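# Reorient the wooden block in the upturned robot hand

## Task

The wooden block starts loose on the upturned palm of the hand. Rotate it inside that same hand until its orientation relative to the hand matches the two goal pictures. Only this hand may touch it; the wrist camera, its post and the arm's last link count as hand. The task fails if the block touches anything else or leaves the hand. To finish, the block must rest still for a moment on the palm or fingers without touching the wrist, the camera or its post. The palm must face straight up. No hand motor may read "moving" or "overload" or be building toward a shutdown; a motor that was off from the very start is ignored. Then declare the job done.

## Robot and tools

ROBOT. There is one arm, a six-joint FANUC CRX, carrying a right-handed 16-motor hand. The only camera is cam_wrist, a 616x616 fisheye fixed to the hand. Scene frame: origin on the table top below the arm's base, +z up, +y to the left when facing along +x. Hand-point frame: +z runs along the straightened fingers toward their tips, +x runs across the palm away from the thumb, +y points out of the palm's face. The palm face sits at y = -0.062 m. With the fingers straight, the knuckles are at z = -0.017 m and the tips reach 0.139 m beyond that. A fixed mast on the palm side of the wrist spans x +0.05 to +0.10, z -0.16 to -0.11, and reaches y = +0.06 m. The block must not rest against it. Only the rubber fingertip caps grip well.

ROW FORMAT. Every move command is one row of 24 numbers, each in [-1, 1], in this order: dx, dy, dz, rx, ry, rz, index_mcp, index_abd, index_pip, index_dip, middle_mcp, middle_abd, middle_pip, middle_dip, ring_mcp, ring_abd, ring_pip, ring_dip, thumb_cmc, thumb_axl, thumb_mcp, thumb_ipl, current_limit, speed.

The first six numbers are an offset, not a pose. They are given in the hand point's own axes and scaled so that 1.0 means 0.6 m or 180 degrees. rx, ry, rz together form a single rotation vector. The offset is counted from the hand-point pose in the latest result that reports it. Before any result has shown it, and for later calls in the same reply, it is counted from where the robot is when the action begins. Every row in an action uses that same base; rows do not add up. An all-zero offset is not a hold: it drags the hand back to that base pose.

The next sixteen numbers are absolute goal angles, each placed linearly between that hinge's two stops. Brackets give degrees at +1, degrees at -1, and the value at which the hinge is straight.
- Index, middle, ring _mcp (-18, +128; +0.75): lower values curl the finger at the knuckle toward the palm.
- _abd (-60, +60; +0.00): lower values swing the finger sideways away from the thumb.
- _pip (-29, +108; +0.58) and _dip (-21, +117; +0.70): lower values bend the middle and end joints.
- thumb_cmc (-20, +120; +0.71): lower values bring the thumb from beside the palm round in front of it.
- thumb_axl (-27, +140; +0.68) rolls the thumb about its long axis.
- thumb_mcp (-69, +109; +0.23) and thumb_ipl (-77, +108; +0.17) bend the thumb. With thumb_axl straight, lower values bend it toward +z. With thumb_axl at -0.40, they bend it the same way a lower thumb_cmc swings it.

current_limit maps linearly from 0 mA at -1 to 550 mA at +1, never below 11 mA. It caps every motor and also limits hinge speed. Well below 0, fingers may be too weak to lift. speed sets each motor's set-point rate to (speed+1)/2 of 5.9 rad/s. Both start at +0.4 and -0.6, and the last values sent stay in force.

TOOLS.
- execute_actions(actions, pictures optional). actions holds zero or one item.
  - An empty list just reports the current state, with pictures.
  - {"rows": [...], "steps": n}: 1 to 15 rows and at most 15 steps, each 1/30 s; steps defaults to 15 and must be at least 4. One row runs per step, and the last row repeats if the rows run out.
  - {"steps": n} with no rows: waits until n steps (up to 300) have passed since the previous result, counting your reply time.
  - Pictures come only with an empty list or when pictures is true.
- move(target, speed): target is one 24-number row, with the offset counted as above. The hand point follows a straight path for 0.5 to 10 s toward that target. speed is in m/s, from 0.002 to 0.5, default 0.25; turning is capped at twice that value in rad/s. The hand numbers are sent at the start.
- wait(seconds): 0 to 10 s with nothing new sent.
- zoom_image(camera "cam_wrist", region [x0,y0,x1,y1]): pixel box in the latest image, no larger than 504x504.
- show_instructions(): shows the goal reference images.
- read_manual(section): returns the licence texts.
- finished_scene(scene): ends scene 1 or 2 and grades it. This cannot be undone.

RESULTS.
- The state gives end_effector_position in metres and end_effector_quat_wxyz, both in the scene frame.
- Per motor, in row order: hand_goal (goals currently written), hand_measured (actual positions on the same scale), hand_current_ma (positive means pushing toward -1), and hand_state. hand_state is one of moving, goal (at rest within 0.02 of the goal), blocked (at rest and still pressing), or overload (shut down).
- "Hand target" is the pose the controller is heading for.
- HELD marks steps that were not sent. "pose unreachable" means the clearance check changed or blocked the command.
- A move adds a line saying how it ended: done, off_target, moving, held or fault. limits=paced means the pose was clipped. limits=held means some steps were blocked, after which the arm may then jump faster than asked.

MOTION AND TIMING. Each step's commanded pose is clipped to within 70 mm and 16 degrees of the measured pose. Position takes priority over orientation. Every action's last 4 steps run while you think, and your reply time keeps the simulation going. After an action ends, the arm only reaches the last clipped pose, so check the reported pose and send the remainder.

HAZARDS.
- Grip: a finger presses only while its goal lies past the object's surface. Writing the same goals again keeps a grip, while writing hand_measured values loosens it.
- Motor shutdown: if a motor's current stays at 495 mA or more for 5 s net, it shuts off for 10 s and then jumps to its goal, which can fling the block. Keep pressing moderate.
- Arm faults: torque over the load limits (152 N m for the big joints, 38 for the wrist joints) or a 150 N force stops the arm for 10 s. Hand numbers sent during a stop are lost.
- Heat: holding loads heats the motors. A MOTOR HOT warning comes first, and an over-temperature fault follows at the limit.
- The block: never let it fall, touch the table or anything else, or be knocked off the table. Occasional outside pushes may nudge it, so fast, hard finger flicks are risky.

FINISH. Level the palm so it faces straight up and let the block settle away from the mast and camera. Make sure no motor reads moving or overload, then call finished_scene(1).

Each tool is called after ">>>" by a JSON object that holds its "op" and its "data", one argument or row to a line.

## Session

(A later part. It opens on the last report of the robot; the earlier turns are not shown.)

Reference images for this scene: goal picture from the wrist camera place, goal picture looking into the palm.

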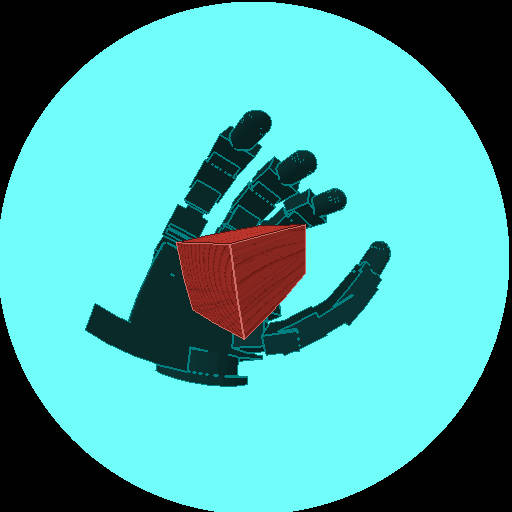

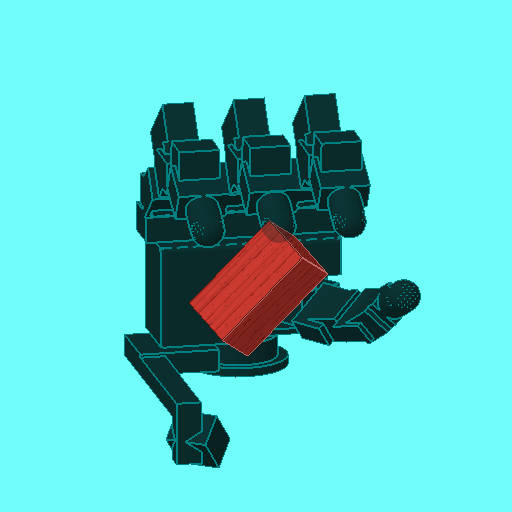

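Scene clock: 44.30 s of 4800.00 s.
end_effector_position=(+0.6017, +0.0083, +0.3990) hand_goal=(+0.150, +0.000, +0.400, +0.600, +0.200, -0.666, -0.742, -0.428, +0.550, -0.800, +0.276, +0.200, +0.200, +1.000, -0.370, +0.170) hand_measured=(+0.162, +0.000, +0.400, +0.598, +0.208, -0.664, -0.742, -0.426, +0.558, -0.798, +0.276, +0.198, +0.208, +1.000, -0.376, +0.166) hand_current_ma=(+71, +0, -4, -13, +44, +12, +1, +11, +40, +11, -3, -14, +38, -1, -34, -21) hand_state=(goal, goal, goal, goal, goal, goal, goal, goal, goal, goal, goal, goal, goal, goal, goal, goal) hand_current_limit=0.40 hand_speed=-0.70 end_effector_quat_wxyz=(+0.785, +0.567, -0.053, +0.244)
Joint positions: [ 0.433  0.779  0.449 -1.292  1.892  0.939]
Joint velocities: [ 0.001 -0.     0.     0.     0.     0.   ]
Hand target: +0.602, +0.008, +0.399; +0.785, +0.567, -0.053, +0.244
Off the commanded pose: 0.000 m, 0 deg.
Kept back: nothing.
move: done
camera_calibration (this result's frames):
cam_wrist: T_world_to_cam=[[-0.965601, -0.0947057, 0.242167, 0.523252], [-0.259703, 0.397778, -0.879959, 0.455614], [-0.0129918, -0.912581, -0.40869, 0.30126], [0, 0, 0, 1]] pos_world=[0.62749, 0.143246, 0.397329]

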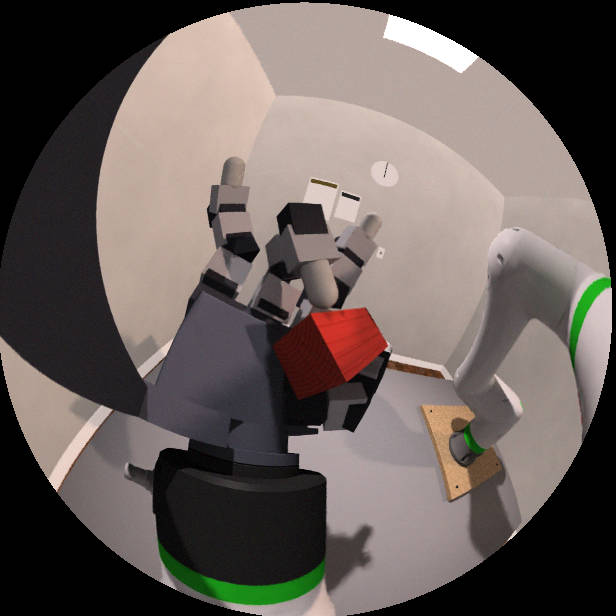

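>>> {"op": "move", "data": {
  "target": [0,0,0,0,0,0, 0.15,0,0.4,0.6, 0.03,-0.667,-0.742,-0.429, 0.55,-0.8,0.276,0.2, 0.2,1.0,-0.37,0.17, 0.4,-0.8]
}}

>>> {"op": "zoom_image", "data": {
  "camera": "cam_wrist",
  "region": [200, 200, 440, 440]
}}

Scene clock: 46.63 s of 4800.00 s.
end_effector_position=(+0.6017, +0.0083, +0.3990) hand_goal=(+0.150, +0.000, +0.400, +0.600, +0.030, -0.666, -0.742, -0.428, +0.550, -0.800, +0.276, +0.200, +0.200, +1.000, -0.370, +0.170) hand_measured=(+0.162, +0.000, +0.400, +0.598, +0.056, -0.666, -0.740, -0.426, +0.558, -0.798, +0.276, +0.198, +0.208, +1.000, -0.374, +0.166) hand_current_ma=(+71, +0, -4, -13, +143, +1, +13, +11, +40, +11, -3, -14, +44, -1, -32, -21) hand_state=(goal, goal, goal, goal, blocked, goal, goal, goal, goal, goal, goal, goal, goal, goal, goal, goal) hand_current_limit=0.40 hand_speed=-0.80 end_effector_quat_wxyz=(+0.785, +0.567, -0.053, +0.244)
Joint positions: [ 0.433  0.779  0.449 -1.292  1.892  0.939]
Joint velocities: [ 0.001 -0.    -0.     0.     0.     0.001]
Hand target: +0.602, +0.008, +0.399; +0.785, +0.567, -0.053, +0.244
Off the commanded pose: 0.000 m, 0 deg.
Kept back: nothing.
move: done
camera_calibration (this result's frames):
cam_wrist: T_world_to_cam=[[-0.965593, -0.0947239, 0.242194, 0.523242], [-0.259735, 0.397768, -0.879954, 0.455627], [-0.0129845, -0.912583, -0.408685, 0.301249], [0, 0, 0, 1]] pos_world=[0.627492, 0.143244, 0.397321]

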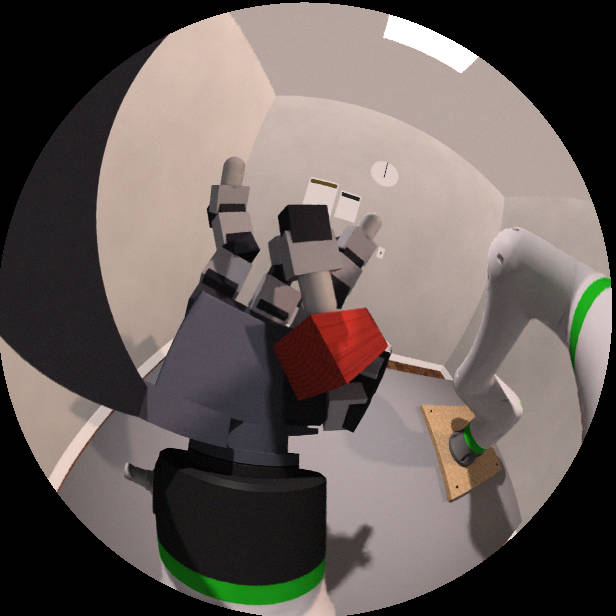

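Region (200, 200, 440, 440) of cam_wrist's 616x616 image, scaled by 2.100, with more detail than that image has.

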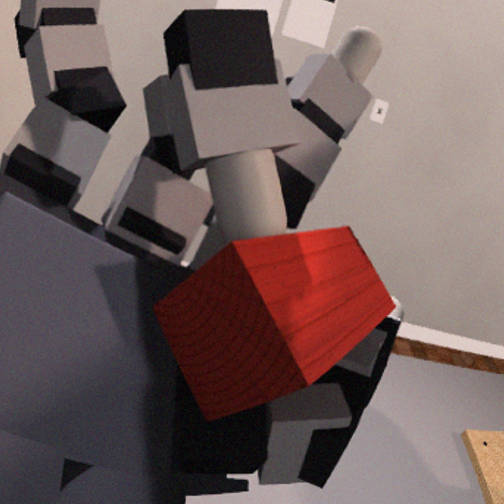

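>>> {"op": "execute_actions", "data": {
  "actions": [
    {"rows":[
[0,0,0,0,0,0, 0.15,0,0.4,0.6, 0.029,-0.675,-0.746,-0.411, 0.55,-0.8,0.276,0.2, 0.2,1.0,-0.37,0.17, 0.4,0.0],
[0,0,0,0,0,0, 0.15,0,0.4,0.6, 0.028,-0.684,-0.751,-0.393, 0.55,-0.8,0.276,0.2, 0.2,1.0,-0.37,0.17, 0.4,0.0],
[0,0,0,0,0,0, 0.15,0,0.4,0.6, 0.026,-0.692,-0.755,-0.376, 0.55,-0.8,0.276,0.2, 0.2,1.0,-0.37,0.17, 0.4,0.0],
[0,0,0,0,0,0, 0.15,0,0.4,0.6, 0.025,-0.700,-0.759,-0.358, 0.55,-0.8,0.276,0.2, 0.2,1.0,-0.37,0.17, 0.4,0.0],
[0,0,0,0,0,0, 0.15,0,0.4,0.6, 0.024,-0.709,-0.764,-0.340, 0.55,-0.8,0.276,0.2, 0.2,1.0,-0.37,0.17, 0.4,0.0],
[0,0,0,0,0,0, 0.15,0,0.4,0.6, 0.023,-0.717,-0.768,-0.322, 0.55,-0.8,0.276,0.2, 0.2,1.0,-0.37,0.17, 0.4,0.0],
[0,0,0,0,0,0, 0.15,0,0.4,0.6, 0.021,-0.725,-0.773,-0.305, 0.55,-0.8,0.276,0.2, 0.2,1.0,-0.37,0.17, 0.4,0.0],
[0,0,0,0,0,0, 0.15,0,0.4,0.6, 0.020,-0.734,-0.777,-0.287, 0.55,-0.8,0.276,0.2, 0.2,1.0,-0.37,0.17, 0.4,0.0],
[0,0,0,0,0,0, 0.15,0,0.4,0.6, 0.019,-0.742,-0.781,-0.269, 0.55,-0.8,0.276,0.2, 0.2,1.0,-0.37,0.17, 0.4,0.0],
[0,0,0,0,0,0, 0.15,0,0.4,0.6, 0.018,-0.750,-0.786,-0.251, 0.55,-0.8,0.276,0.2, 0.2,1.0,-0.37,0.17, 0.4,0.0],
[0,0,0,0,0,0, 0.15,0,0.4,0.6, 0.016,-0.759,-0.790,-0.234, 0.55,-0.8,0.276,0.2, 0.2,1.0,-0.37,0.17, 0.4,0.0],
[0,0,0,0,0,0, 0.15,0,0.4,0.6, 0.015,-0.767,-0.794,-0.216, 0.55,-0.8,0.276,0.2, 0.2,1.0,-0.37,0.17, 0.4,0.0],
[0,0,0,0,0,0, 0.15,0,0.4,0.6, 0.014,-0.775,-0.799,-0.198, 0.55,-0.8,0.276,0.2, 0.2,1.0,-0.37,0.17, 0.4,0.0],
[0,0,0,0,0,0, 0.15,0,0.4,0.6, 0.013,-0.784,-0.803,-0.180, 0.55,-0.8,0.276,0.2, 0.2,1.0,-0.37,0.17, 0.4,0.0],
[0,0,0,0,0,0, 0.15,0,0.4,0.6, 0.012,-0.792,-0.808,-0.163, 0.55,-0.8,0.276,0.2, 0.2,1.0,-0.37,0.17, 0.4,0.0]
],"steps":15}
  ]
}}

>>> {"op": "execute_actions", "data": {
  "actions": [
    {"rows":[
[0,0,0,0,0,0, 0.15,0,0.4,0.6, 0.010,-0.800,-0.812,-0.145, 0.55,-0.8,0.276,0.2, 0.2,1.0,-0.37,0.17, 0.4,0.0],
[0,0,0,0,0,0, 0.15,0,0.4,0.6, 0.009,-0.809,-0.816,-0.127, 0.55,-0.8,0.276,0.2, 0.2,1.0,-0.37,0.17, 0.4,0.0],
[0,0,0,0,0,0, 0.15,0,0.4,0.6, 0.008,-0.817,-0.821,-0.109, 0.55,-0.8,0.276,0.2, 0.2,1.0,-0.37,0.17, 0.4,0.0],
[0,0,0,0,0,0, 0.15,0,0.4,0.6, 0.007,-0.825,-0.825,-0.091, 0.55,-0.8,0.276,0.2, 0.2,1.0,-0.37,0.17, 0.4,0.0],
[0,0,0,0,0,0, 0.15,0,0.4,0.6, 0.005,-0.834,-0.829,-0.074, 0.55,-0.8,0.276,0.2, 0.2,1.0,-0.37,0.17, 0.4,0.0],
[0,0,0,0,0,0, 0.15,0,0.4,0.6, 0.004,-0.842,-0.834,-0.056, 0.55,-0.8,0.276,0.2, 0.2,1.0,-0.37,0.17, 0.4,0.0],
[0,0,0,0,0,0, 0.15,0,0.4,0.6, 0.003,-0.850,-0.838,-0.038, 0.55,-0.8,0.276,0.2, 0.2,1.0,-0.37,0.17, 0.4,0.0],
[0,0,0,0,0,0, 0.15,0,0.4,0.6, 0.002,-0.859,-0.842,-0.020, 0.55,-0.8,0.276,0.2, 0.2,1.0,-0.37,0.17, 0.4,0.0],
[0,0,0,0,0,0, 0.15,0,0.4,0.6, 0.000,-0.867,-0.847,-0.003, 0.55,-0.8,0.276,0.2, 0.2,1.0,-0.37,0.17, 0.4,0.0],
[0,0,0,0,0,0, 0.15,0,0.4,0.6, -0.001,-0.875,-0.851,0.015, 0.55,-0.8,0.276,0.2, 0.2,1.0,-0.37,0.17, 0.4,0.0],
[0,0,0,0,0,0, 0.15,0,0.4,0.6, -0.002,-0.884,-0.856,0.033, 0.55,-0.8,0.276,0.2, 0.2,1.0,-0.37,0.17, 0.4,0.0],
[0,0,0,0,0,0, 0.15,0,0.4,0.6, -0.003,-0.892,-0.860,0.051, 0.55,-0.8,0.276,0.2, 0.2,1.0,-0.37,0.17, 0.4,0.0],
[0,0,0,0,0,0, 0.15,0,0.4,0.6, -0.005,-0.900,-0.864,0.068, 0.55,-0.8,0.276,0.2, 0.2,1.0,-0.37,0.17, 0.4,0.0],
[0,0,0,0,0,0, 0.15,0,0.4,0.6, -0.006,-0.909,-0.869,0.086, 0.55,-0.8,0.276,0.2, 0.2,1.0,-0.37,0.17, 0.4,0.0],
[0,0,0,0,0,0, 0.15,0,0.4,0.6, -0.007,-0.917,-0.873,0.104, 0.55,-0.8,0.276,0.2, 0.2,1.0,-0.37,0.17, 0.4,0.0]
],"steps":15}
  ]
}}

>>> {"op": "wait", "data": {
  "seconds": 0.4
}}

>>> {"op": "zoom_image", "data": {
  "camera": "cam_wrist",
  "region": [200, 200, 440, 440]
}}

Scene clock: 48.73 s of 4800.00 s.
end_effector_position=(+0.6017, +0.0083, +0.3990) hand_goal=(+0.150, +0.000, +0.400, +0.600, +0.016, -0.758, -0.790, -0.234, +0.550, -0.800, +0.276, +0.200, +0.200, +1.000, -0.370, +0.170) hand_measured=(+0.162, +0.000, +0.400, +0.598, +0.042, -0.738, -0.770, -0.274, +0.558, -0.798, +0.276, +0.198, +0.210, +1.000, -0.374, +0.166) hand_current_ma=(+71, +0, -4, -13, +120, +13, +64, -31, +40, +11, -3, -14, +47, -1, -29, -21) hand_state=(goal, goal, goal, goal, moving, moving, moving, moving, goal, goal, goal, goal, goal, goal, goal, goal) hand_current_limit=0.40 hand_speed=0.00 end_effector_quat_wxyz=(+0.785, +0.567, -0.053, +0.244)
Joint positions: [ 0.433  0.779  0.449 -1.292  1.892  0.939]
Joint velocities: [ 0. -0. -0.  0.  0.  0.]
Steps of this call (steps 1 to 52: nothing new was sent; steps 53 to 63: the first 11 steps of this action). Readings (end_effector_position | what the end effector reports):
53: (+0.6017, +0.0083, +0.3990) | hand_goal=(+0.150, +0.000, +0.400, +0.600, +0.030, -0.674, -0.746, -0.410, +0.550, -0.800, +0.276, +0.200, +0.200, +1.000, -0.370, +0.170) hand_measured=(+0.162, +0.000, +0.400, +0.598, +0.056, -0.666, -0.740, -0.426, +0.558, -0.798, +0.276, +0.198, +0.208, +1.000, -0.374, +0.166) hand_current_ma=(+71, +0, -4, -13, +143, +1, +13, +11, +40, +11, -3, -14, +45, -1, -32, -21) hand_state=(goal, goal, goal, goal, blocked, moving, moving, moving, goal, goal, goal, goal, goal, goal, goal, goal) hand_current_limit=0.40 hand_speed=0.00
54: (+0.6017, +0.0083, +0.3990) | hand_goal=(+0.150, +0.000, +0.400, +0.600, +0.028, -0.684, -0.750, -0.392, +0.550, -0.800, +0.276, +0.200, +0.200, +1.000, -0.370, +0.170) hand_measured=(+0.162, +0.000, +0.400, +0.598, +0.056, -0.668, -0.740, -0.424, +0.558, -0.798, +0.276, +0.198, +0.208, +1.000, -0.374, +0.166) hand_current_ma=(+71, +0, -4, -13, +139, +13, +40, -40, +40, +11, -3, -14, +45, -1, -31, -21) hand_state=(goal, goal, goal, goal, moving, moving, moving, moving, goal, goal, goal, goal, goal, goal, goal, goal) hand_current_limit=0.40 hand_speed=0.00
56: (+0.6017, +0.0083, +0.3990) | hand_goal=(+0.150, +0.000, +0.400, +0.600, +0.026, -0.700, -0.758, -0.358, +0.550, -0.800, +0.276, +0.200, +0.200, +1.000, -0.370, +0.170) hand_measured=(+0.162, +0.000, +0.400, +0.598, +0.052, -0.682, -0.742, -0.398, +0.558, -0.798, +0.276, +0.198, +0.208, +1.000, -0.374, +0.166) hand_current_ma=(+71, +0, -4, -13, +133, +12, +58, -35, +40, +11, -3, -14, +45, -1, -31, -21) hand_state=(goal, goal, goal, goal, moving, moving, moving, moving, goal, goal, goal, goal, goal, goal, goal, goal) hand_current_limit=0.40 hand_speed=0.00
60: (+0.6017, +0.0083, +0.3990) | hand_goal=(+0.150, +0.000, +0.400, +0.600, +0.020, -0.734, -0.776, -0.286, +0.550, -0.800, +0.276, +0.200, +0.200, +1.000, -0.370, +0.170) hand_measured=(+0.162, +0.000, +0.400, +0.598, +0.048, -0.714, -0.756, -0.328, +0.558, -0.798, +0.276, +0.198, +0.208, +1.000, -0.374, +0.166) hand_current_ma=(+71, +0, -4, -13, +131, +13, +63, -33, +40, +11, -3, -14, +46, -1, -29, -21) hand_state=(goal, goal, goal, goal, moving, moving, moving, moving, goal, goal, goal, goal, goal, goal, goal, goal) hand_current_limit=0.40 hand_speed=0.00
63: the state above

Scene clock: 49.23 s of 4800.00 s.
end_effector_position=(+0.6017, +0.0083, +0.3990) hand_goal=(+0.150, +0.000, +0.400, +0.600, -0.002, -0.884, -0.856, +0.034, +0.550, -0.800, +0.276, +0.200, +0.200, +1.000, -0.370, +0.170) hand_measured=(+0.162, +0.000, +0.400, +0.598, +0.008, -0.862, -0.844, -0.010, +0.558, -0.798, +0.276, +0.198, +0.210, +1.000, -0.374, +0.166) hand_current_ma=(+71, +0, -4, -13, +19, +19, +5, -40, +40, +11, -3, -14, +47, -1, -29, -21) hand_state=(goal, goal, goal, goal, moving, moving, moving, moving, goal, goal, goal, goal, goal, goal, goal, goal) hand_current_limit=0.40 hand_speed=0.00 end_effector_quat_wxyz=(+0.785, +0.567, -0.053, +0.244)
Joint positions: [ 0.433  0.779  0.449 -1.292  1.892  0.939]
Joint velocities: [-0.001  0.    -0.     0.    -0.    -0.   ]
Off your previous action's commanded pose: 0.000 m, 0 deg at its last step (step 4 of this call).
Steps of this call (steps 1 to 4: the last 4 steps of your previous action; steps 5 to 15: the first 11 steps of this action, its rows measured from where the robot was after step 4). Readings (end_effector_position | what the end effector reports):
4: (+0.6017, +0.0083, +0.3990) | hand_goal=(+0.150, +0.000, +0.400, +0.600, +0.012, -0.792, -0.808, -0.162, +0.550, -0.800, +0.276, +0.200, +0.200, +1.000, -0.370, +0.170) hand_measured=(+0.162, +0.000, +0.400, +0.598, +0.036, -0.772, -0.788, -0.204, +0.558, -0.798, +0.276, +0.198, +0.210, +1.000, -0.374, +0.166) hand_current_ma=(+71, +0, -4, -13, +101, +16, +52, -30, +40, +11, -3, -14, +47, -1, -29, -21) hand_state=(goal, goal, goal, goal, moving, moving, moving, moving, goal, goal, goal, goal, goal, goal, goal, goal) hand_current_limit=0.40 hand_speed=0.00
5: (+0.6017, +0.0083, +0.3990) | hand_goal=(+0.150, +0.000, +0.400, +0.600, +0.010, -0.800, -0.812, -0.144, +0.550, -0.800, +0.276, +0.200, +0.200, +1.000, -0.370, +0.170) hand_measured=(+0.162, +0.000, +0.400, +0.598, +0.034, -0.780, -0.794, -0.186, +0.558, -0.798, +0.276, +0.198, +0.210, +1.000, -0.374, +0.166) hand_current_ma=(+71, +0, -4, -13, +99, +13, +50, -31, +40, +11, -3, -14, +47, -1, -29, -21) hand_state=(goal, goal, goal, goal, moving, moving, moving, moving, goal, goal, goal, goal, goal, goal, goal, goal) hand_current_limit=0.40 hand_speed=0.00
6: (+0.6017, +0.0083, +0.3990) | hand_goal=(+0.150, +0.000, +0.400, +0.600, +0.010, -0.808, -0.816, -0.126, +0.550, -0.800, +0.276, +0.200, +0.200, +1.000, -0.370, +0.170) hand_measured=(+0.162, +0.000, +0.400, +0.598, +0.032, -0.788, -0.798, -0.168, +0.558, -0.798, +0.276, +0.198, +0.210, +1.000, -0.374, +0.166) hand_current_ma=(+71, +0, -4, -13, +100, +13, +47, -30, +40, +11, -3, -14, +47, -1, -29, -21) hand_state=(goal, goal, goal, goal, moving, moving, moving, moving, goal, goal, goal, goal, goal, goal, goal, goal) hand_current_limit=0.40 hand_speed=0.00
8: (+0.6017, +0.0083, +0.3990) | hand_goal=(+0.150, +0.000, +0.400, +0.600, +0.008, -0.824, -0.824, -0.090, +0.550, -0.800, +0.276, +0.200, +0.200, +1.000, -0.370, +0.170) hand_measured=(+0.162, +0.000, +0.400, +0.598, +0.026, -0.804, -0.808, -0.132, +0.558, -0.798, +0.276, +0.198, +0.210, +1.000, -0.374, +0.166) hand_current_ma=(+71, +0, -4, -13, +83, +14, +32, -32, +40, +11, -3, -14, +47, -1, -29, -21) hand_state=(goal, goal, goal, goal, moving, moving, moving, moving, goal, goal, goal, goal, goal, goal, goal, goal) hand_current_limit=0.40 hand_speed=0.00
12: (+0.6017, +0.0083, +0.3990) | hand_goal=(+0.150, +0.000, +0.400, +0.600, +0.002, -0.858, -0.842, -0.020, +0.550, -0.800, +0.276, +0.200, +0.200, +1.000, -0.370, +0.170) hand_measured=(+0.162, +0.000, +0.400, +0.598, +0.016, -0.838, -0.830, -0.062, +0.558, -0.798, +0.276, +0.198, +0.210, +1.000, -0.374, +0.166) hand_current_ma=(+71, +0, -4, -13, +54, +15, +16, -35, +40, +11, -3, -14, +47, -1, -29, -21) hand_state=(goal, goal, goal, goal, moving, moving, moving, moving, goal, goal, goal, goal, goal, goal, goal, goal) hand_current_limit=0.40 hand_speed=0.00
15: the state above

Scene clock: 49.77 s of 4800.00 s.
end_effector_position=(+0.6017, +0.0083, +0.3990) hand_goal=(+0.150, +0.000, +0.400, +0.600, -0.006, -0.916, -0.872, +0.104, +0.550, -0.800, +0.276, +0.200, +0.200, +1.000, -0.370, +0.170) hand_measured=(+0.162, +0.000, +0.400, +0.598, -0.004, -0.914, -0.872, +0.100, +0.558, -0.798, +0.276, +0.198, +0.210, +1.000, -0.374, +0.166) hand_current_ma=(+71, +0, -4, -13, +15, +11, +1, -19, +40, +11, -3, -14, +47, -1, -29, -21) hand_state=(goal, goal, goal, goal, goal, goal, goal, goal, goal, goal, goal, goal, goal, goal, goal, goal) hand_current_limit=0.40 hand_speed=0.00 end_effector_quat_wxyz=(+0.785, +0.567, -0.053, +0.244)
Joint positions: [ 0.433  0.779  0.449 -1.292  1.892  0.939]
Joint velocities: [ 0.001  0.    -0.     0.    -0.     0.001]
Hand target: +0.602, +0.008, +0.399; +0.785, +0.567, -0.053, +0.244
Off the commanded pose: 0.000 m, 0 deg.
Kept back: nothing.
Steps of this call (steps 1 to 4: the last 4 steps of your previous action; steps 5 to 16: nothing new was sent). Readings (end_effector_position | what the end effector reports):
1: (+0.6017, +0.0083, +0.3990) | hand_goal=(+0.150, +0.000, +0.400, +0.600, -0.002, -0.892, -0.860, +0.052, +0.550, -0.800, +0.276, +0.200, +0.200, +1.000, -0.370, +0.170) hand_measured=(+0.162, +0.000, +0.400, +0.598, +0.004, -0.870, -0.850, +0.008, +0.558, -0.798, +0.276, +0.198, +0.210, +1.000, -0.374, +0.166) hand_current_ma=(+71, +0, -4, -13, +20, +22, +8, -40, +40, +11, -3, -14, +47, -1, -29, -21) hand_state=(goal, goal, goal, goal, moving, moving, moving, moving, goal, goal, goal, goal, goal, goal, goal, goal) hand_current_limit=0.40 hand_speed=0.00
2: (+0.6017, +0.0083, +0.3990) | hand_goal=(+0.150, +0.000, +0.400, +0.600, -0.004, -0.900, -0.864, +0.068, +0.550, -0.800, +0.276, +0.200, +0.200, +1.000, -0.370, +0.170) hand_measured=(+0.162, +0.000, +0.400, +0.598, +0.002, -0.880, -0.854, +0.026, +0.558, -0.798, +0.276, +0.198, +0.210, +1.000, -0.374, +0.166) hand_current_ma=(+71, +0, -4, -13, +15, +19, +5, -40, +40, +11, -3, -14, +47, -1, -29, -21) hand_state=(goal, goal, goal, goal, moving, moving, moving, moving, goal, goal, goal, goal, goal, goal, goal, goal) hand_current_limit=0.40 hand_speed=0.00
4: (+0.6017, +0.0083, +0.3990) | hand_goal=(+0.150, +0.000, +0.400, +0.600, -0.006, -0.916, -0.872, +0.104, +0.550, -0.800, +0.276, +0.200, +0.200, +1.000, -0.370, +0.170) hand_measured=(+0.162, +0.000, +0.400, +0.598, +0.000, -0.896, -0.862, +0.060, +0.558, -0.798, +0.276, +0.198, +0.210, +1.000, -0.374, +0.166) hand_current_ma=(+71, +0, -4, -13, +19, +19, +5, -41, +40, +11, -3, -14, +47, -1, -29, -21) hand_state=(goal, goal, goal, goal, moving, moving, moving, moving, goal, goal, goal, goal, goal, goal, goal, goal) hand_current_limit=0.40 hand_speed=0.00
8: (+0.6017, +0.0083, +0.3990) | hand_goal=(+0.150, +0.000, +0.400, +0.600, -0.006, -0.916, -0.872, +0.104, +0.550, -0.800, +0.276, +0.200, +0.200, +1.000, -0.370, +0.170) hand_measured=(+0.162, +0.000, +0.400, +0.598, -0.004, -0.914, -0.872, +0.100, +0.558, -0.798, +0.276, +0.198, +0.210, +1.000, -0.374, +0.166) hand_current_ma=(+71, +0, -4, -13, +15, +10, +1, -18, +40, +11, -3, -14, +47, -1, -29, -21) hand_state=(goal, goal, goal, goal, goal, moving, goal, moving, goal, goal, goal, goal, goal, goal, goal, goal) hand_current_limit=0.40 hand_speed=0.00
16: the state above
camera_calibration (this result's frames):
cam_wrist: T_world_to_cam=[[-0.965601, -0.0947056, 0.242167, 0.523252], [-0.259702, 0.397778, -0.879959, 0.455613], [-0.0129918, -0.912581, -0.40869, 0.30126], [0, 0, 0, 1]] pos_world=[0.62749, 0.143246, 0.397329]

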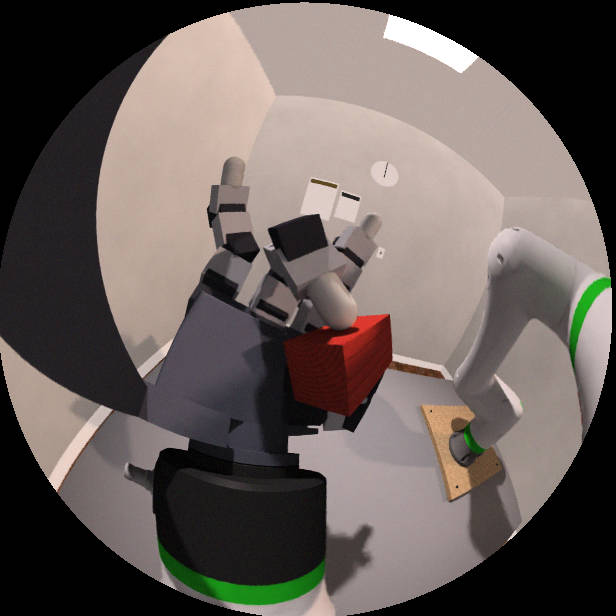

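Region (200, 200, 440, 440) of cam_wrist's 616x616 image, scaled by 2.100, with more detail than that image has.

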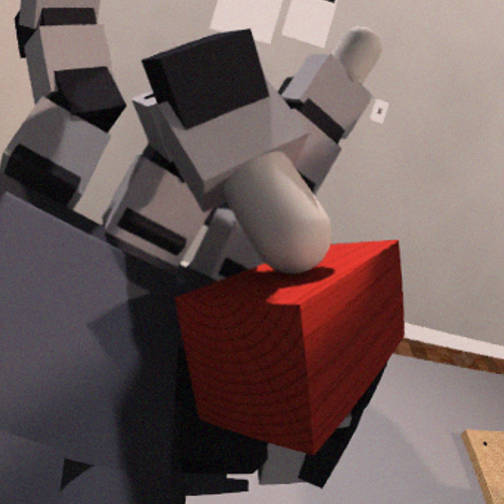

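>>> {"op": "move", "data": {
  "target": [0,0,0,0,0,0, 0.15,0,0.4,0.6, -0.13,-0.917,-0.873,0.104, 0.55,-0.8,0.276,0.2, 0.2,1.0,-0.37,0.17, 0.4,-0.85]
}}

>>> {"op": "zoom_image", "data": {
  "camera": "cam_wrist",
  "region": [200, 200, 440, 440]
}}

Scene clock: 52.43 s of 4800.00 s.
end_effector_position=(+0.6017, +0.0083, +0.3990) hand_goal=(+0.150, +0.000, +0.400, +0.600, -0.130, -0.916, -0.872, +0.104, +0.550, -0.800, +0.276, +0.200, +0.200, +1.000, -0.370, +0.170) hand_measured=(+0.162, +0.000, +0.400, +0.598, -0.060, -0.920, -0.846, +0.116, +0.558, -0.798, +0.276, +0.198, +0.214, +1.000, -0.374, +0.166) hand_current_ma=(+71, +0, -4, -13, +380, -22, +143, +62, +40, +11, -3, -14, +73, -1, -29, -21) hand_state=(goal, goal, goal, goal, blocked, goal, blocked, goal, goal, goal, goal, goal, goal, goal, goal, goal) hand_current_limit=0.40 hand_speed=-0.85 end_effector_quat_wxyz=(+0.785, +0.567, -0.053, +0.244)
Joint positions: [ 0.433  0.779  0.449 -1.292  1.892  0.939]
Joint velocities: [ 0.001  0.     0.    -0.     0.    -0.001]
Hand target: +0.602, +0.008, +0.399; +0.785, +0.567, -0.053, +0.244
Off the commanded pose: 0.000 m, 0 deg.
Kept back: nothing.
move: done
camera_calibration (this result's frames):
cam_wrist: T_world_to_cam=[[-0.965601, -0.0947058, 0.242167, 0.523252], [-0.259703, 0.397778, -0.879959, 0.455614], [-0.0129916, -0.912581, -0.40869, 0.30126], [0, 0, 0, 1]] pos_world=[0.62749, 0.143246, 0.397329]

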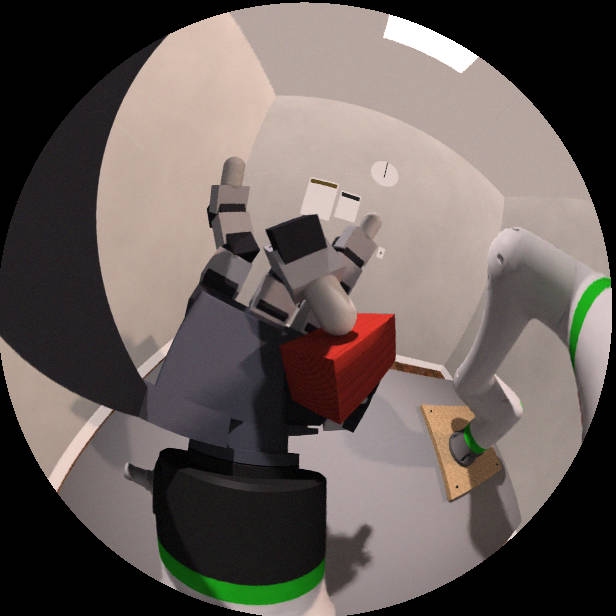

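Region (200, 200, 440, 440) of cam_wrist's 616x616 image, scaled by 2.100, with more detail than that image has.

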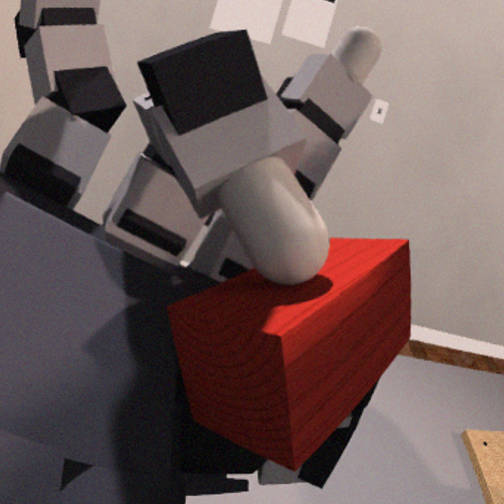

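>>> {"op": "move", "data": {
  "target": [0,0,0,0,0,0, 0.2,0,-0.182,-0.754, -0.095,-0.917,-0.873,0.104, 0.55,-0.8,0.276,0.2, 0.2,1.0,-0.37,0.17, 0.4,0.0]
}}

>>> {"op": "move", "data": {
  "target": [0,0,0,0,0,0, -0.02,0,-0.182,-0.754, -0.095,-0.917,-0.873,0.104, 0.55,-0.8,0.276,0.2, 0.2,1.0,-0.37,0.17, 0.4,-0.8]
}}

>>> {"op": "zoom_image", "data": {
  "camera": "cam_wrist",
  "region": [200, 200, 440, 440]
}}

Scene clock: 57.37 s of 4800.00 s.
end_effector_position=(+0.6017, +0.0083, +0.3990) hand_goal=(+0.200, +0.000, -0.182, -0.754, -0.094, -0.916, -0.872, +0.104, +0.550, -0.800, +0.276, +0.200, +0.200, +1.000, -0.370, +0.170) hand_measured=(+0.202, +0.000, -0.180, -0.752, -0.058, -0.920, -0.846, +0.116, +0.558, -0.798, +0.276, +0.198, +0.214, +1.000, -0.374, +0.166) hand_current_ma=(+16, +0, +7, +12, +196, -22, +143, +62, +40, +11, -3, -14, +73, -1, -29, -21) hand_state=(goal, goal, goal, goal, blocked, goal, blocked, goal, goal, goal, goal, goal, goal, goal, goal, goal) hand_current_limit=0.40 hand_speed=0.00 end_effector_quat_wxyz=(+0.785, +0.567, -0.053, +0.244)
Joint positions: [ 0.433  0.779  0.449 -1.292  1.892  0.939]
Joint velocities: [ 0.     0.     0.     0.    -0.     0.001]
Hand target: +0.602, +0.008, +0.399; +0.785, +0.567, -0.053, +0.244
Off the commanded pose: 0.000 m, 0 deg.
Kept back: nothing.
After step 90, 0.47 s passed at rest.
move: done
camera_calibration (this result's frames):
cam_wrist: T_world_to_cam=[[-0.965601, -0.094706, 0.242167, 0.523252], [-0.259703, 0.397778, -0.879959, 0.455614], [-0.0129915, -0.912581, -0.40869, 0.301259], [0, 0, 0, 1]] pos_world=[0.62749, 0.143245, 0.397328]

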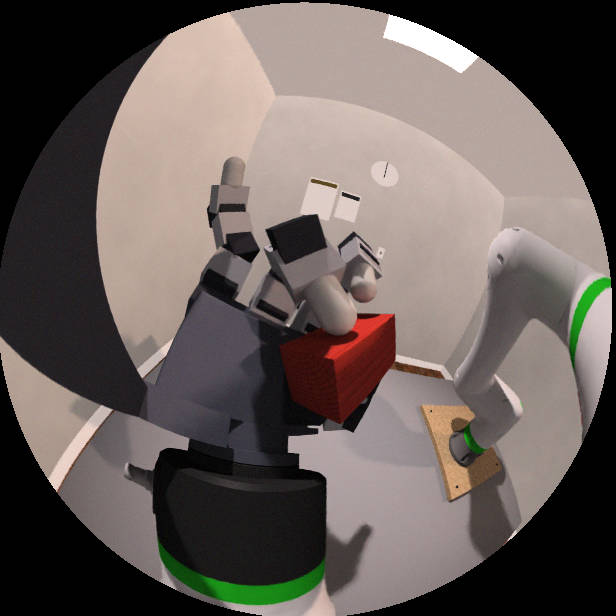

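Scene clock: 58.07 s of 4800.00 s.
end_effector_position=(+0.6017, +0.0083, +0.3990) hand_goal=(-0.020, +0.000, -0.182, -0.754, -0.094, -0.916, -0.872, +0.104, +0.550, -0.800, +0.276, +0.200, +0.200, +1.000, -0.370, +0.170) hand_measured=(+0.004, +0.000, -0.178, -0.752, -0.058, -0.920, -0.846, +0.116, +0.558, -0.798, +0.276, +0.198, +0.214, +1.000, -0.374, +0.166) hand_current_ma=(+143, +0, +20, +12, +196, -22, +143, +62, +40, +11, -3, -14, +73, -1, -29, -21) hand_state=(blocked, goal, goal, goal, blocked, goal, blocked, goal, goal, goal, goal, goal, goal, goal, goal, goal) hand_current_limit=0.40 hand_speed=-0.80 end_effector_quat_wxyz=(+0.785, +0.567, -0.053, +0.244)
Joint positions: [ 0.433  0.779  0.449 -1.292  1.892  0.939]
Joint velocities: [-0.002  0.     0.001  0.    -0.    -0.001]
Hand target: +0.602, +0.008, +0.399; +0.785, +0.567, -0.053, +0.244
Off the commanded pose: 0.000 m, 0 deg.
Kept back: nothing.
move: done
camera_calibration (this result's frames):
cam_wrist: T_world_to_cam=[[-0.965601, -0.0947056, 0.242167, 0.523252], [-0.259702, 0.397778, -0.879959, 0.455614], [-0.0129918, -0.912581, -0.40869, 0.30126], [0, 0, 0, 1]] pos_world=[0.62749, 0.143245, 0.397329]

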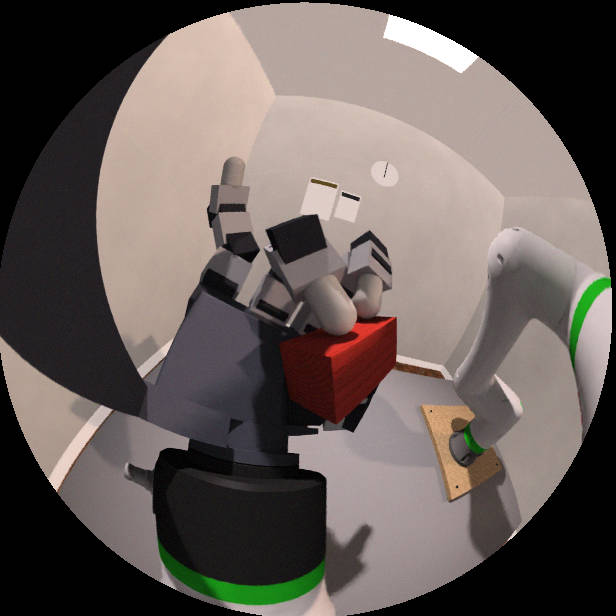

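Region (200, 200, 440, 440) of cam_wrist's 616x616 image, scaled by 2.100, with more detail than that image has.

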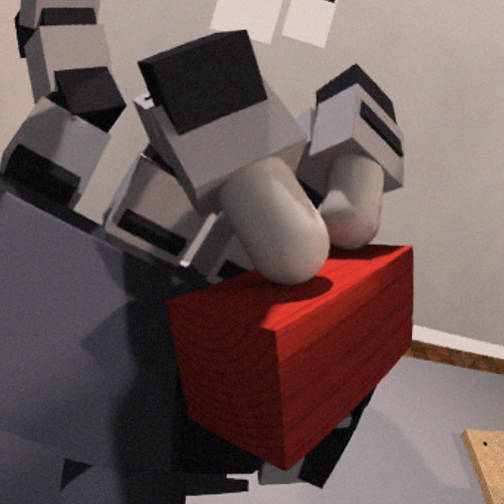

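>>> {"op": "move", "data": {
  "target": [0,0,0,0,0,0, -0.02,0,-0.182,-0.754, 0.03,-0.917,-0.86,0.104, 0.55,-0.8,0.276,0.2, 0.2,1.0,-0.37,0.17, 0.4,-0.8]
}}

>>> {"op": "zoom_image", "data": {
  "camera": "cam_wrist",
  "region": [200, 200, 440, 440]
}}

Scene clock: 60.63 s of 4800.00 s.
end_effector_position=(+0.6017, +0.0083, +0.3990) hand_goal=(-0.020, +0.000, -0.182, -0.754, +0.030, -0.916, -0.860, +0.104, +0.550, -0.800, +0.276, +0.200, +0.200, +1.000, -0.370, +0.170) hand_measured=(-0.010, +0.000, -0.180, -0.752, +0.028, -0.920, -0.860, +0.106, +0.558, -0.798, +0.276, +0.198, +0.214, +1.000, -0.374, +0.166) hand_current_ma=(+63, +0, +15, +11, -14, -21, +1, +12, +40, +11, -3, -14, +73, -1, -29, -21) hand_state=(goal, goal, goal, goal, goal, goal, goal, goal, goal, goal, goal, goal, goal, goal, goal, goal) hand_current_limit=0.40 hand_speed=-0.80 end_effector_quat_wxyz=(+0.785, +0.567, -0.053, +0.244)
Joint positions: [ 0.433  0.779  0.449 -1.292  1.892  0.939]
Joint velocities: [-0.    -0.    -0.     0.     0.     0.001]
Hand target: +0.602, +0.008, +0.399; +0.785, +0.567, -0.053, +0.244
Off the commanded pose: 0.000 m, 0 deg.
Kept back: nothing.
move: done
camera_calibration (this result's frames):
cam_wrist: T_world_to_cam=[[-0.965601, -0.0947059, 0.242167, 0.523252], [-0.259702, 0.397778, -0.879959, 0.455614], [-0.0129915, -0.912581, -0.40869, 0.30126], [0, 0, 0, 1]] pos_world=[0.627491, 0.143246, 0.397329]

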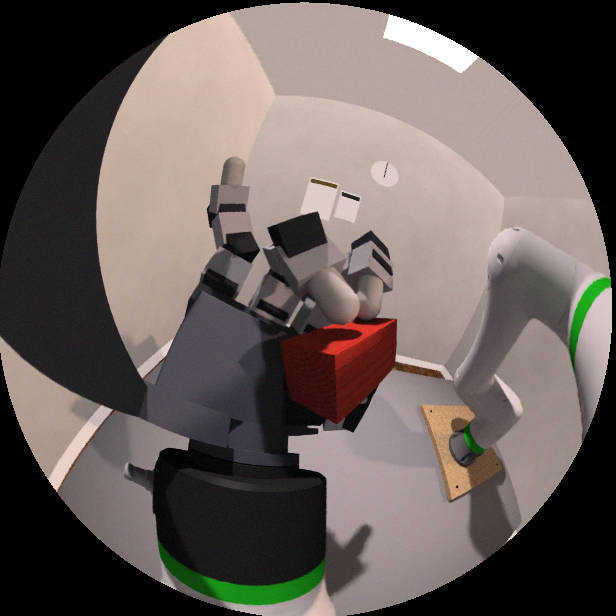

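Region (200, 200, 440, 440) of cam_wrist's 616x616 image, scaled by 2.100, with more detail than that image has.

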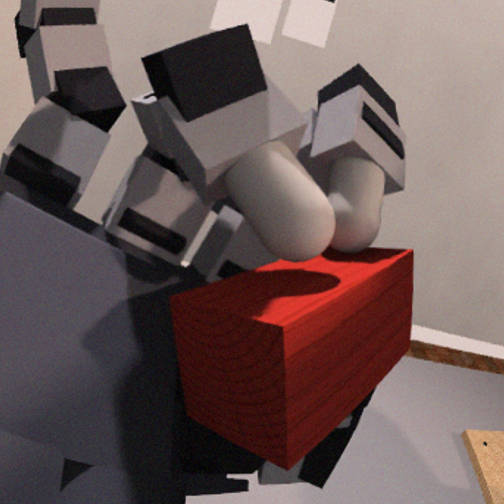

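>>> {"op": "move", "data": {
  "target": [0,0,0,0,0,0, 0.09,0,-0.2,-0.754, 0.06,-0.917,-0.86,0.104, 0.55,-0.8,0.276,0.2, 0.2,1.0,-0.37,0.17, 0.4,-0.5]
}}

>>> {"op": "move", "data": {
  "target": [0,0,0,0,0,0, 0.09,0,-0.2,-0.536, 0.06,-0.917,-0.86,0.104, 0.55,-0.8,0.276,0.2, 0.2,1.0,-0.37,0.17, 0.4,-0.5]
}}

>>> {"op": "move", "data": {
  "target": [0,0,0,0,0,0, -0.09,0,-0.2,-0.536, 0.06,-0.917,-0.86,0.104, 0.55,-0.8,0.276,0.2, 0.2,1.0,-0.37,0.17, 0.4,-0.85]
}}

>>> {"op": "zoom_image", "data": {
  "camera": "cam_wrist",
  "region": [200, 200, 440, 440]
}}

Scene clock: 63.63 s of 4800.00 s.
end_effector_position=(+0.6017, +0.0083, +0.3990) hand_goal=(+0.090, +0.000, -0.200, -0.754, +0.060, -0.916, -0.860, +0.104, +0.550, -0.800, +0.276, +0.200, +0.200, +1.000, -0.370, +0.170) hand_measured=(+0.090, +0.000, -0.198, -0.752, +0.058, -0.920, -0.860, +0.106, +0.558, -0.798, +0.276, +0.198, +0.214, +1.000, -0.374, +0.166) hand_current_ma=(-2, +0, +6, +11, -13, -21, +0, +12, +40, +11, -3, -14, +73, -1, -29, -21) hand_state=(goal, goal, goal, goal, goal, goal, goal, goal, goal, goal, goal, goal, goal, goal, goal, goal) hand_current_limit=0.40 hand_speed=-0.50 end_effector_quat_wxyz=(+0.785, +0.567, -0.053, +0.244)
Joint positions: [ 0.433  0.779  0.449 -1.292  1.892  0.939]
Joint velocities: [-0.001  0.     0.    -0.     0.     0.002]
Hand target: +0.602, +0.008, +0.399; +0.785, +0.567, -0.053, +0.244
Off the commanded pose: 0.000 m, 0 deg.
Kept back: nothing.
move: done
camera_calibration (this result's frames):
cam_wrist: T_world_to_cam=[[-0.965601, -0.0947059, 0.242167, 0.523252], [-0.259703, 0.397778, -0.879959, 0.455614], [-0.0129917, -0.912581, -0.40869, 0.30126], [0, 0, 0, 1]] pos_world=[0.62749, 0.143246, 0.397329]

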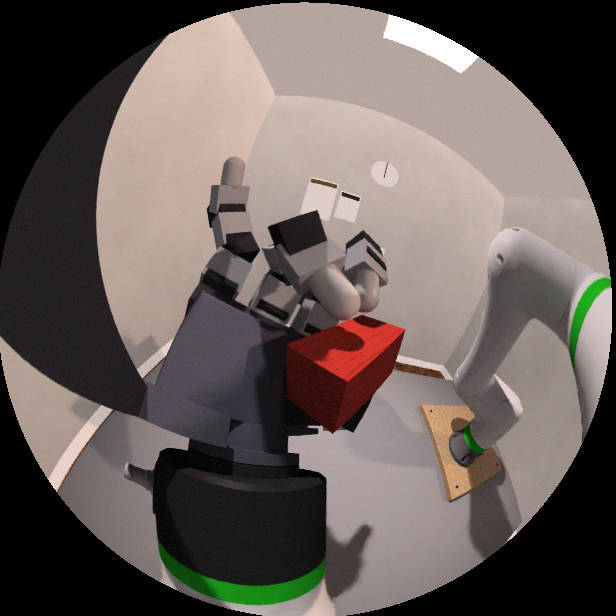

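Scene clock: 64.13 s of 4800.00 s.
end_effector_position=(+0.6017, +0.0083, +0.3990) hand_goal=(+0.090, +0.000, -0.200, -0.536, +0.060, -0.916, -0.860, +0.104, +0.550, -0.800, +0.276, +0.200, +0.200, +1.000, -0.370, +0.170) hand_measured=(+0.090, +0.000, -0.198, -0.540, +0.058, -0.920, -0.860, +0.106, +0.558, -0.798, +0.276, +0.198, +0.214, +1.000, -0.374, +0.166) hand_current_ma=(-2, +0, +6, -19, -13, -21, +0, +12, +40, +11, -3, -14, +73, -1, -29, -21) hand_state=(goal, goal, goal, goal, goal, goal, goal, goal, goal, goal, goal, goal, goal, goal, goal, goal) hand_current_limit=0.40 hand_speed=-0.50 end_effector_quat_wxyz=(+0.785, +0.567, -0.053, +0.244)
Joint positions: [ 0.433  0.779  0.449 -1.292  1.892  0.939]
Joint velocities: [-0.     0.    -0.     0.    -0.    -0.001]
Hand target: +0.602, +0.008, +0.399; +0.785, +0.567, -0.053, +0.244
Off the commanded pose: 0.000 m, 0 deg.
Kept back: nothing.
move: done
camera_calibration (this result's frames):
cam_wrist: T_world_to_cam=[[-0.965601, -0.0947058, 0.242167, 0.523252], [-0.259702, 0.397778, -0.879959, 0.455614], [-0.0129916, -0.912581, -0.40869, 0.30126], [0, 0, 0, 1]] pos_world=[0.627491, 0.143245, 0.397329]

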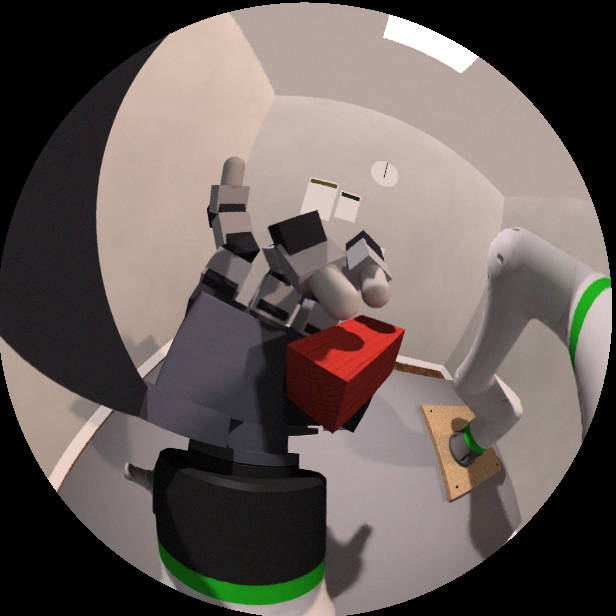

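Scene clock: 64.87 s of 4800.00 s.
end_effector_position=(+0.6017, +0.0083, +0.3990) hand_goal=(-0.090, +0.000, -0.200, -0.536, +0.060, -0.916, -0.860, +0.104, +0.550, -0.800, +0.276, +0.200, +0.200, +1.000, -0.370, +0.170) hand_measured=(-0.080, +0.000, -0.200, -0.538, +0.058, -0.920, -0.860, +0.106, +0.558, -0.798, +0.276, +0.198, +0.214, +1.000, -0.374, +0.166) hand_current_ma=(+55, +0, +4, -12, -13, -21, +0, +12, +40, +11, -3, -14, +73, -1, -29, -21) hand_state=(goal, goal, goal, goal, goal, goal, goal, goal, goal, goal, goal, goal, goal, goal, goal, goal) hand_current_limit=0.40 hand_speed=-0.85 end_effector_quat_wxyz=(+0.785, +0.567, -0.053, +0.244)
Joint positions: [ 0.433  0.779  0.449 -1.292  1.892  0.939]
Joint velocities: [-0.002  0.    -0.    -0.     0.    -0.004]
Hand target: +0.602, +0.008, +0.399; +0.785, +0.567, -0.053, +0.244
Off the commanded pose: 0.000 m, 0 deg.
Kept back: nothing.
move: done
camera_calibration (this result's frames):
cam_wrist: T_world_to_cam=[[-0.965601, -0.0947057, 0.242168, 0.523252], [-0.259703, 0.397778, -0.879958, 0.455614], [-0.0129919, -0.912581, -0.408691, 0.30126], [0, 0, 0, 1]] pos_world=[0.627491, 0.143245, 0.397329]

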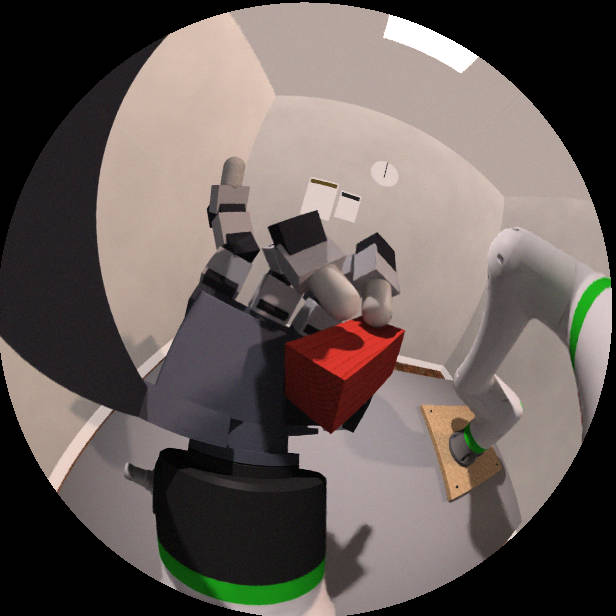

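Region (200, 200, 440, 440) of cam_wrist's 616x616 image, scaled by 2.100, with more detail than that image has.

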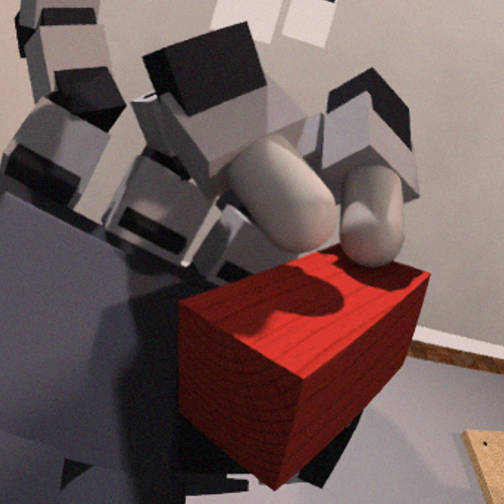

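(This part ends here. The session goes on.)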